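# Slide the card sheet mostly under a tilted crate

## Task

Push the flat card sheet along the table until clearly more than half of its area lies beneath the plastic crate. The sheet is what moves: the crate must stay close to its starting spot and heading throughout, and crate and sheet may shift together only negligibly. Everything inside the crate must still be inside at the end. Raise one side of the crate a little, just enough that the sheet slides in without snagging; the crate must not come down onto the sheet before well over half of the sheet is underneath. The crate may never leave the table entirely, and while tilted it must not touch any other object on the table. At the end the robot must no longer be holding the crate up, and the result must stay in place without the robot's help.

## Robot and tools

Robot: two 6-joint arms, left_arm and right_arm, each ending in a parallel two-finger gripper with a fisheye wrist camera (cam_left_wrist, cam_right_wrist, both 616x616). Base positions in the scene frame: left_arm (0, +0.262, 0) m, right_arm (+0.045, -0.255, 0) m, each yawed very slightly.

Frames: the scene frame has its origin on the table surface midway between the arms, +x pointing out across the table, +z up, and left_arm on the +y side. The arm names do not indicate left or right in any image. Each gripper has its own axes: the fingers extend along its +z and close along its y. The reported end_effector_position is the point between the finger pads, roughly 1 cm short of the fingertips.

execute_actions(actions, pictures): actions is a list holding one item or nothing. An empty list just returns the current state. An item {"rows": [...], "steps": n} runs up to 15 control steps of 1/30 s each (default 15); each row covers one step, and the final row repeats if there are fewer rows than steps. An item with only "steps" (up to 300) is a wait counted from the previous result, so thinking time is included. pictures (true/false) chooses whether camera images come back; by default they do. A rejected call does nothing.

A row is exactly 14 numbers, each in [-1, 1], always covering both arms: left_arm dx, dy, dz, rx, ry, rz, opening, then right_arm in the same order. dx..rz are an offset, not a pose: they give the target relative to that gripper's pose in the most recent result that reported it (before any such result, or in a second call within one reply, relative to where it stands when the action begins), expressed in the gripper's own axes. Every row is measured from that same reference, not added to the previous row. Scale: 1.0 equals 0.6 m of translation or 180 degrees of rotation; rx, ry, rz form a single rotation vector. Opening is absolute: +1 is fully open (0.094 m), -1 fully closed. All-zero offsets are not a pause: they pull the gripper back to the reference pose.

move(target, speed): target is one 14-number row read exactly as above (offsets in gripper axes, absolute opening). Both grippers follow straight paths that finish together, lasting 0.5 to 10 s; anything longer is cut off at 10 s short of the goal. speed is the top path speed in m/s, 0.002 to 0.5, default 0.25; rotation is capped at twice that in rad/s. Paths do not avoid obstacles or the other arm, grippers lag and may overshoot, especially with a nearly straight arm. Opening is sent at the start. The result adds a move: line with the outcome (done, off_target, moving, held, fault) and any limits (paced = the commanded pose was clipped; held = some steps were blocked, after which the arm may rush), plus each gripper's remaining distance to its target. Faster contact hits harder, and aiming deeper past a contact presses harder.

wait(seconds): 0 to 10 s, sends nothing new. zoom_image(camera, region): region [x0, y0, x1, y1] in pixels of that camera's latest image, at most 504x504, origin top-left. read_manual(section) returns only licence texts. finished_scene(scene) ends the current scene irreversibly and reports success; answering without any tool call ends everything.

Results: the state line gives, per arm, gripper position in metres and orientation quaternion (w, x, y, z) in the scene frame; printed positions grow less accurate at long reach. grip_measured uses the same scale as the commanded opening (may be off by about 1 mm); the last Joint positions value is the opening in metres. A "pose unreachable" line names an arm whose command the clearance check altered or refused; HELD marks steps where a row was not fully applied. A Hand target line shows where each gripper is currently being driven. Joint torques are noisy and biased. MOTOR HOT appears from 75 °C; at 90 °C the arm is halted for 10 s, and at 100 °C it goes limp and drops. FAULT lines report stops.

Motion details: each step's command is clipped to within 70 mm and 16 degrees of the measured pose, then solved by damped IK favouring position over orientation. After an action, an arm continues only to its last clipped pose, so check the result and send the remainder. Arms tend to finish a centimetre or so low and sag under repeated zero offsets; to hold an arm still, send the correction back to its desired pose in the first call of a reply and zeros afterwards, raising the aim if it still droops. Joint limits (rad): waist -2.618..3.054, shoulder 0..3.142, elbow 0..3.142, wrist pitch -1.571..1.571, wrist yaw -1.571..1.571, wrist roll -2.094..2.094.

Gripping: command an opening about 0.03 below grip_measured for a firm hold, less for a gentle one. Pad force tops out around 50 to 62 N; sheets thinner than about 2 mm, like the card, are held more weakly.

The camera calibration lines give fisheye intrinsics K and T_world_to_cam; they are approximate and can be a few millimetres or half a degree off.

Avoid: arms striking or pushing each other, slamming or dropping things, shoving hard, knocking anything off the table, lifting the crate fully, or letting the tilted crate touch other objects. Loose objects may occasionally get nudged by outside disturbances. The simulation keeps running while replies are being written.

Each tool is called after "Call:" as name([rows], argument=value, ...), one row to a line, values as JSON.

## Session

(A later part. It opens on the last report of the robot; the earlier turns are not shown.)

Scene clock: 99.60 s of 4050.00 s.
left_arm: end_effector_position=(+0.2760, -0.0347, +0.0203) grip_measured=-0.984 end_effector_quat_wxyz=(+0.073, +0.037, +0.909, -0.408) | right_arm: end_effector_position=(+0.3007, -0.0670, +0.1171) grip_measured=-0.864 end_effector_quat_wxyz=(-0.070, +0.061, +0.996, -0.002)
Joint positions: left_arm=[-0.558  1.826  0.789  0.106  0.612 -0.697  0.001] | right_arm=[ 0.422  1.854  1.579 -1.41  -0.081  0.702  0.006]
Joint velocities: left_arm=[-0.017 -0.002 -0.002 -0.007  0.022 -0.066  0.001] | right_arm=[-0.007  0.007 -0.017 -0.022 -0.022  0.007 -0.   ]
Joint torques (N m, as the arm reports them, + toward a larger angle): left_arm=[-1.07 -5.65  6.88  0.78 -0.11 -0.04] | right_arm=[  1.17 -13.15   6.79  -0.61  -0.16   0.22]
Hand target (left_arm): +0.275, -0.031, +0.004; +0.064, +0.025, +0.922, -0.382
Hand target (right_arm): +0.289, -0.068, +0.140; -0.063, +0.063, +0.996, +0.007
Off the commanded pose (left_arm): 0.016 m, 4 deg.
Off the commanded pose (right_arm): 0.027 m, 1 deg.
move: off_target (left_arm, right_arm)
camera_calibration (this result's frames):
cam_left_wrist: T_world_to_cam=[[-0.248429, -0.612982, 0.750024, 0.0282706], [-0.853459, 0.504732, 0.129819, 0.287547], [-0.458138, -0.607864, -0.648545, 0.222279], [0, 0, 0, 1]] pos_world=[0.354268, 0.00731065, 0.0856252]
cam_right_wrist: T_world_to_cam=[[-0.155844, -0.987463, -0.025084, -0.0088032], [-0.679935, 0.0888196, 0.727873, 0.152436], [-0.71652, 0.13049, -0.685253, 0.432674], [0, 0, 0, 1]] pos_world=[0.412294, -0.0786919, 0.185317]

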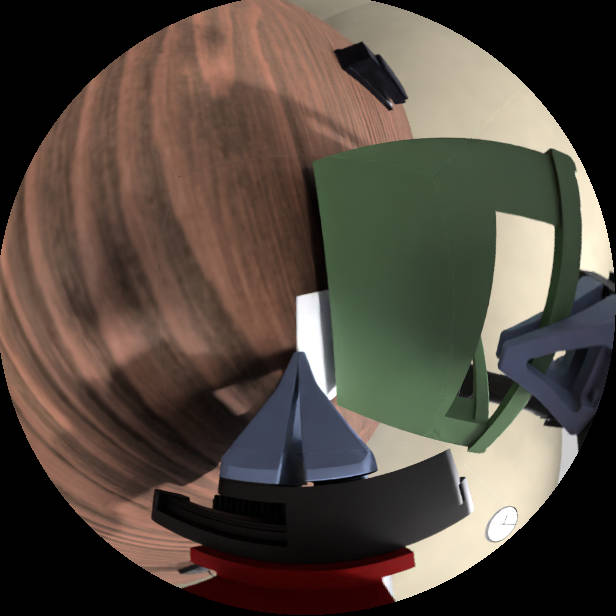

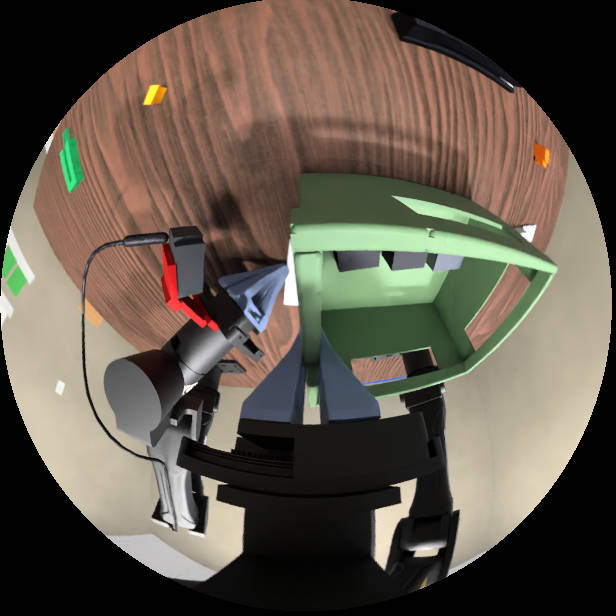

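Most of the sheet is under the crate. I'll retract the left arm, lower the crate and release it.

Call:
move(target=[0,0.03,-0.15,0,0,0,-1,0.018,-0.005,0.024,0.03,0,0,-1], speed=0.06)

Call:
move(target=[0,0.1,-0.1,0,0,0,-1,0,0,0,0,0,0,0])

Call:
move(target=[0,0,0,0,0,0,-1,0,0,-0.15,0,0,0,0])

Scene clock: 103.23 s of 4050.00 s.
left_arm: end_effector_position=(+0.2743, +0.0416, +0.0636) grip_measured=-0.984 end_effector_quat_wxyz=(+0.080, +0.032, +0.912, -0.402) | right_arm: end_effector_position=(+0.2997, -0.0614, +0.1050) grip_measured=-0.864 end_effector_quat_wxyz=(-0.060, +0.060, +0.996, -0.021)
Joint positions: left_arm=[-0.331  1.585  0.762 -0.252  0.714 -0.46   0.001] | right_arm=[ 0.46   1.874  1.557 -1.374 -0.042  0.742  0.006]
Joint velocities: left_arm=[ 0.007 -0.002 -0.007 -0.066  0.022 -0.037  0.   ] | right_arm=[ 0.012 -0.017  0.022 -0.022  0.022 -0.007 -0.   ]
Joint torques (N m, as the arm reports them, + toward a larger angle): left_arm=[ 0.77 -7.78  5.99  0.61  0.49  0.13] | right_arm=[ 1.33 -8.35  5.13 -0.57  0.15  0.12]
Hand target (left_arm): +0.269, +0.044, +0.067; +0.076, +0.037, +0.910, -0.407
Hand target (right_arm): +0.288, -0.068, +0.105; -0.072, +0.056, +0.995, -0.048
Off the commanded pose (left_arm): 0.006 m, 1 deg.
Off the commanded pose (right_arm): 0.014 m, 3 deg.
move: off_target (right_arm)
camera_calibration (this result's frames):
cam_left_wrist: T_world_to_cam=[[-0.245674, -0.625943, 0.740162, 0.0425554], [-0.862135, 0.490152, 0.128354, 0.244972], [-0.443134, -0.606586, -0.660065, 0.292473], [0, 0, 0, 1]] pos_world=[0.351258, 0.0839741, 0.13011]
cam_right_wrist: T_world_to_cam=[[-0.152005, -0.988305, 0.0121397, -0.00880003], [-0.69333, 0.115374, 0.711324, 0.167495], [-0.704406, 0.0997077, -0.702759, 0.41927], [0, 0, 0, 1]] pos_world=[0.410128, -0.0698261, 0.17561]

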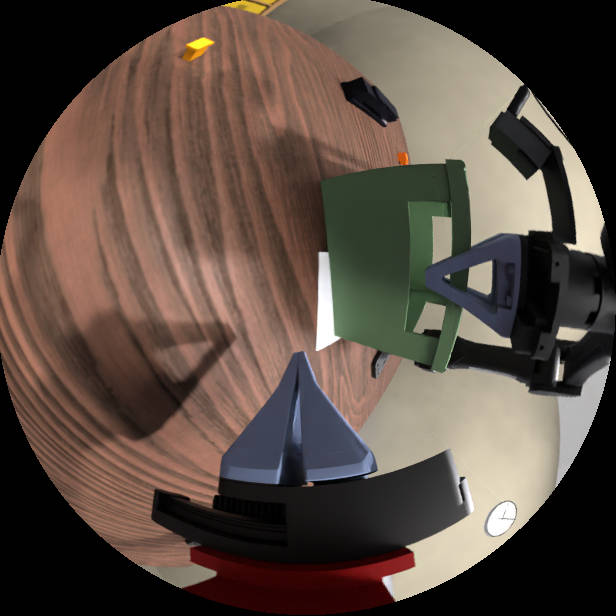

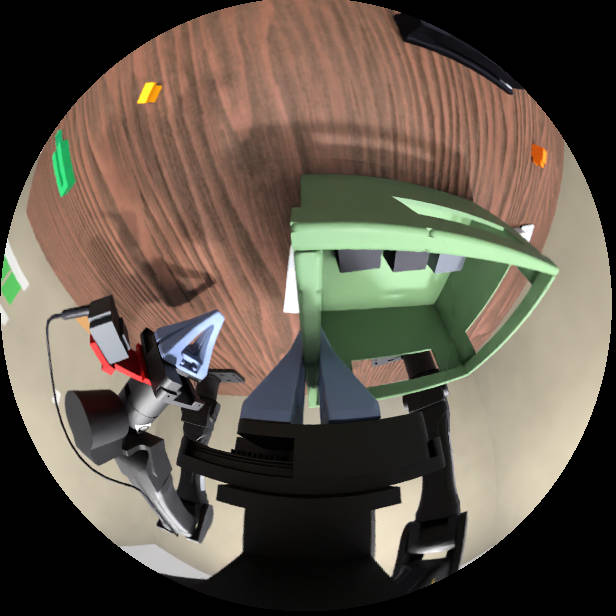

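Scene clock: 104.40 s of 4050.00 s.
left_arm: end_effector_position=(+0.2721, +0.1280, +0.0533) grip_measured=-0.984 end_effector_quat_wxyz=(+0.080, +0.024, +0.917, -0.389) | right_arm: end_effector_position=(+0.2998, -0.0611, +0.1050) grip_measured=-0.001 end_effector_quat_wxyz=(-0.060, +0.060, +0.996, -0.021)
Joint positions: left_arm=[-0.016  1.585  0.762 -0.536  0.795 -0.064  0.001] | right_arm=[ 0.46   1.874  1.557 -1.374 -0.043  0.742  0.047]
Joint velocities: left_arm=[-0.002 -0.007 -0.012 -0.081  0.037  0.007  0.001] | right_arm=[-0.002 -0.012 -0.007 -0.066 -0.007 -0.007  0.   ]
Joint torques (N m, as the arm reports them, + toward a larger angle): left_arm=[ 0.62 -6.17  7.67  0.17  0.59  0.16] | right_arm=[ 0.03 -8.37  5.66 -0.02 -0.06  0.  ]
Hand target (left_arm): +0.274, +0.127, +0.061; +0.084, +0.031, +0.913, -0.399
Hand target (right_arm): +0.300, -0.061, +0.105; -0.060, +0.060, +0.996, -0.022
Off the commanded pose (left_arm): 0.007 m, 2 deg.
Off the commanded pose (right_arm): 0.000 m, 0 deg.
move: done
camera_calibration (this result's frames):
cam_left_wrist: T_world_to_cam=[[-0.230885, -0.648863, 0.725031, 0.103484], [-0.869345, 0.47222, 0.145769, 0.205424], [-0.436958, -0.596645, -0.673114, 0.33486], [0, 0, 0, 1]] pos_world=[0.348797, 0.169934, 0.120425]
cam_right_wrist: T_world_to_cam=[[-0.152513, -0.988242, 0.0108383, -0.00822906], [-0.693249, 0.114791, 0.711498, 0.167419], [-0.704376, 0.100999, -0.702605, 0.419311], [0, 0, 0, 1]] pos_world=[0.41016, -0.0697003, 0.175581]

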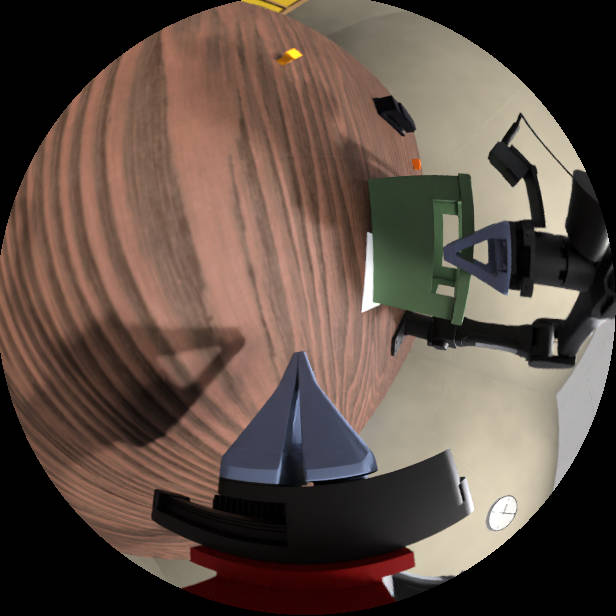

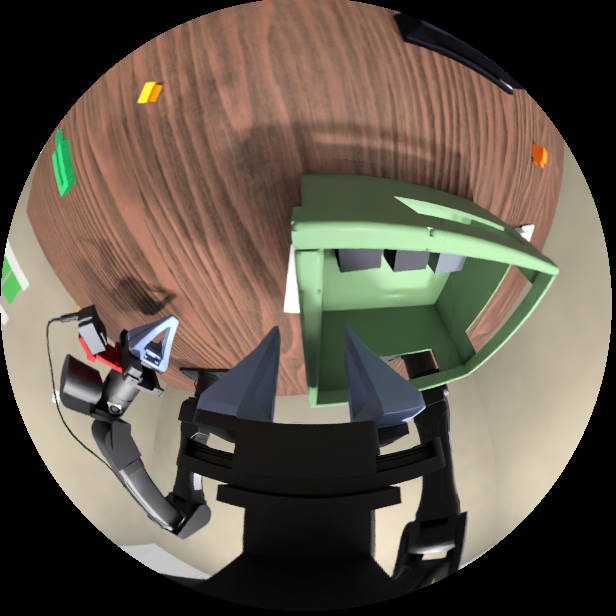

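Scene clock: 105.27 s of 4050.00 s.
left_arm: end_effector_position=(+0.2720, +0.1280, +0.0533) grip_measured=-0.984 end_effector_quat_wxyz=(+0.080, +0.024, +0.917, -0.389) | right_arm: end_effector_position=(+0.3081, -0.0551, +0.1822) grip_measured=-0.001 end_effector_quat_wxyz=(-0.014, +0.058, +0.998, +0.017)
Joint positions: left_arm=[-0.016  1.585  0.762 -0.537  0.795 -0.064  0.001] | right_arm=[ 0.46   1.821  1.804 -1.555 -0.043  0.74   0.047]
Joint velocities: left_arm=[-0.007 -0.007 -0.012  0.095 -0.081 -0.022  0.001] | right_arm=[-0.022  0.017 -0.027 -0.007 -0.066 -0.037  0.001]
Joint torques (N m, as the arm reports them, + toward a larger angle): left_arm=[-0.03 -6.    6.16  0.34  0.39 -0.01] | right_arm=[-1.04 -9.35  7.73  0.11 -0.07 -0.05]
Hand target (left_arm): +0.272, +0.128, +0.053; +0.080, +0.024, +0.917, -0.389
Hand target (right_arm): +0.311, -0.059, +0.194; -0.003, +0.063, +0.998, +0.026
Off the commanded pose (left_arm): 0.000 m, 0 deg.
Off the commanded pose (right_arm): 0.013 m, 7 deg.
joint sent to its limit (right arm) — the command would take joint 4 (wrist pitch) past its lower limit, so that joint was sent only as far as its limit.
move: off_target (right_arm)
camera_calibration (this result's frames):
cam_left_wrist: T_world_to_cam=[[-0.230608, -0.64887, 0.725112, 0.103401], [-0.869289, 0.472218, 0.146106, 0.20533], [-0.437215, -0.596638, -0.672953, 0.334879], [0, 0, 0, 1]] pos_world=[0.34875, 0.169935, 0.12038]
cam_right_wrist: T_world_to_cam=[[-0.147693, -0.986409, -0.071999, 0.0118425], [-0.758748, 0.0663073, 0.648, 0.146672], [-0.634419, 0.150334, -0.758229, 0.470105], [0, 0, 0, 1]] pos_world=[0.411281, -0.0687167, 0.262257]

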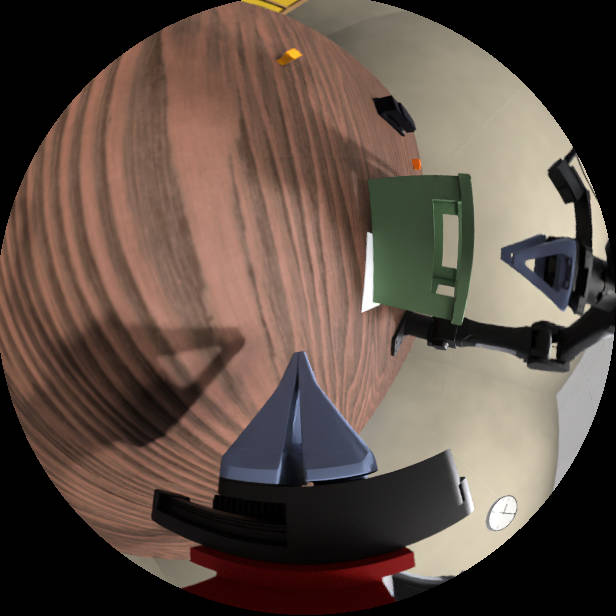

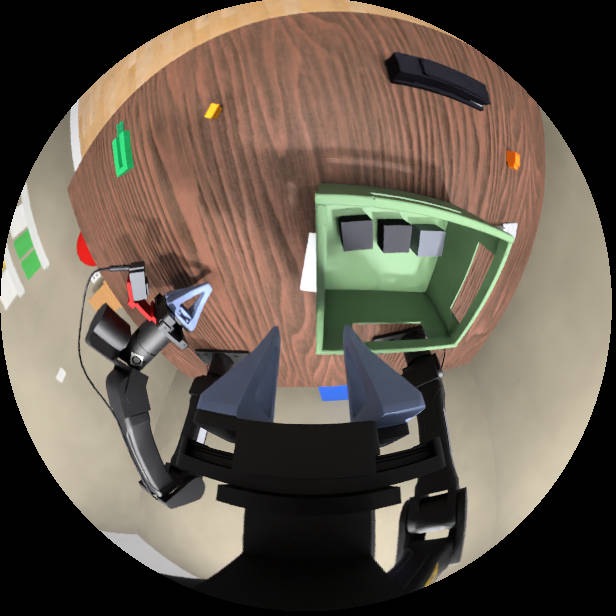

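Call:
finished_scene(scene=1)

The scene is finished: the task was done.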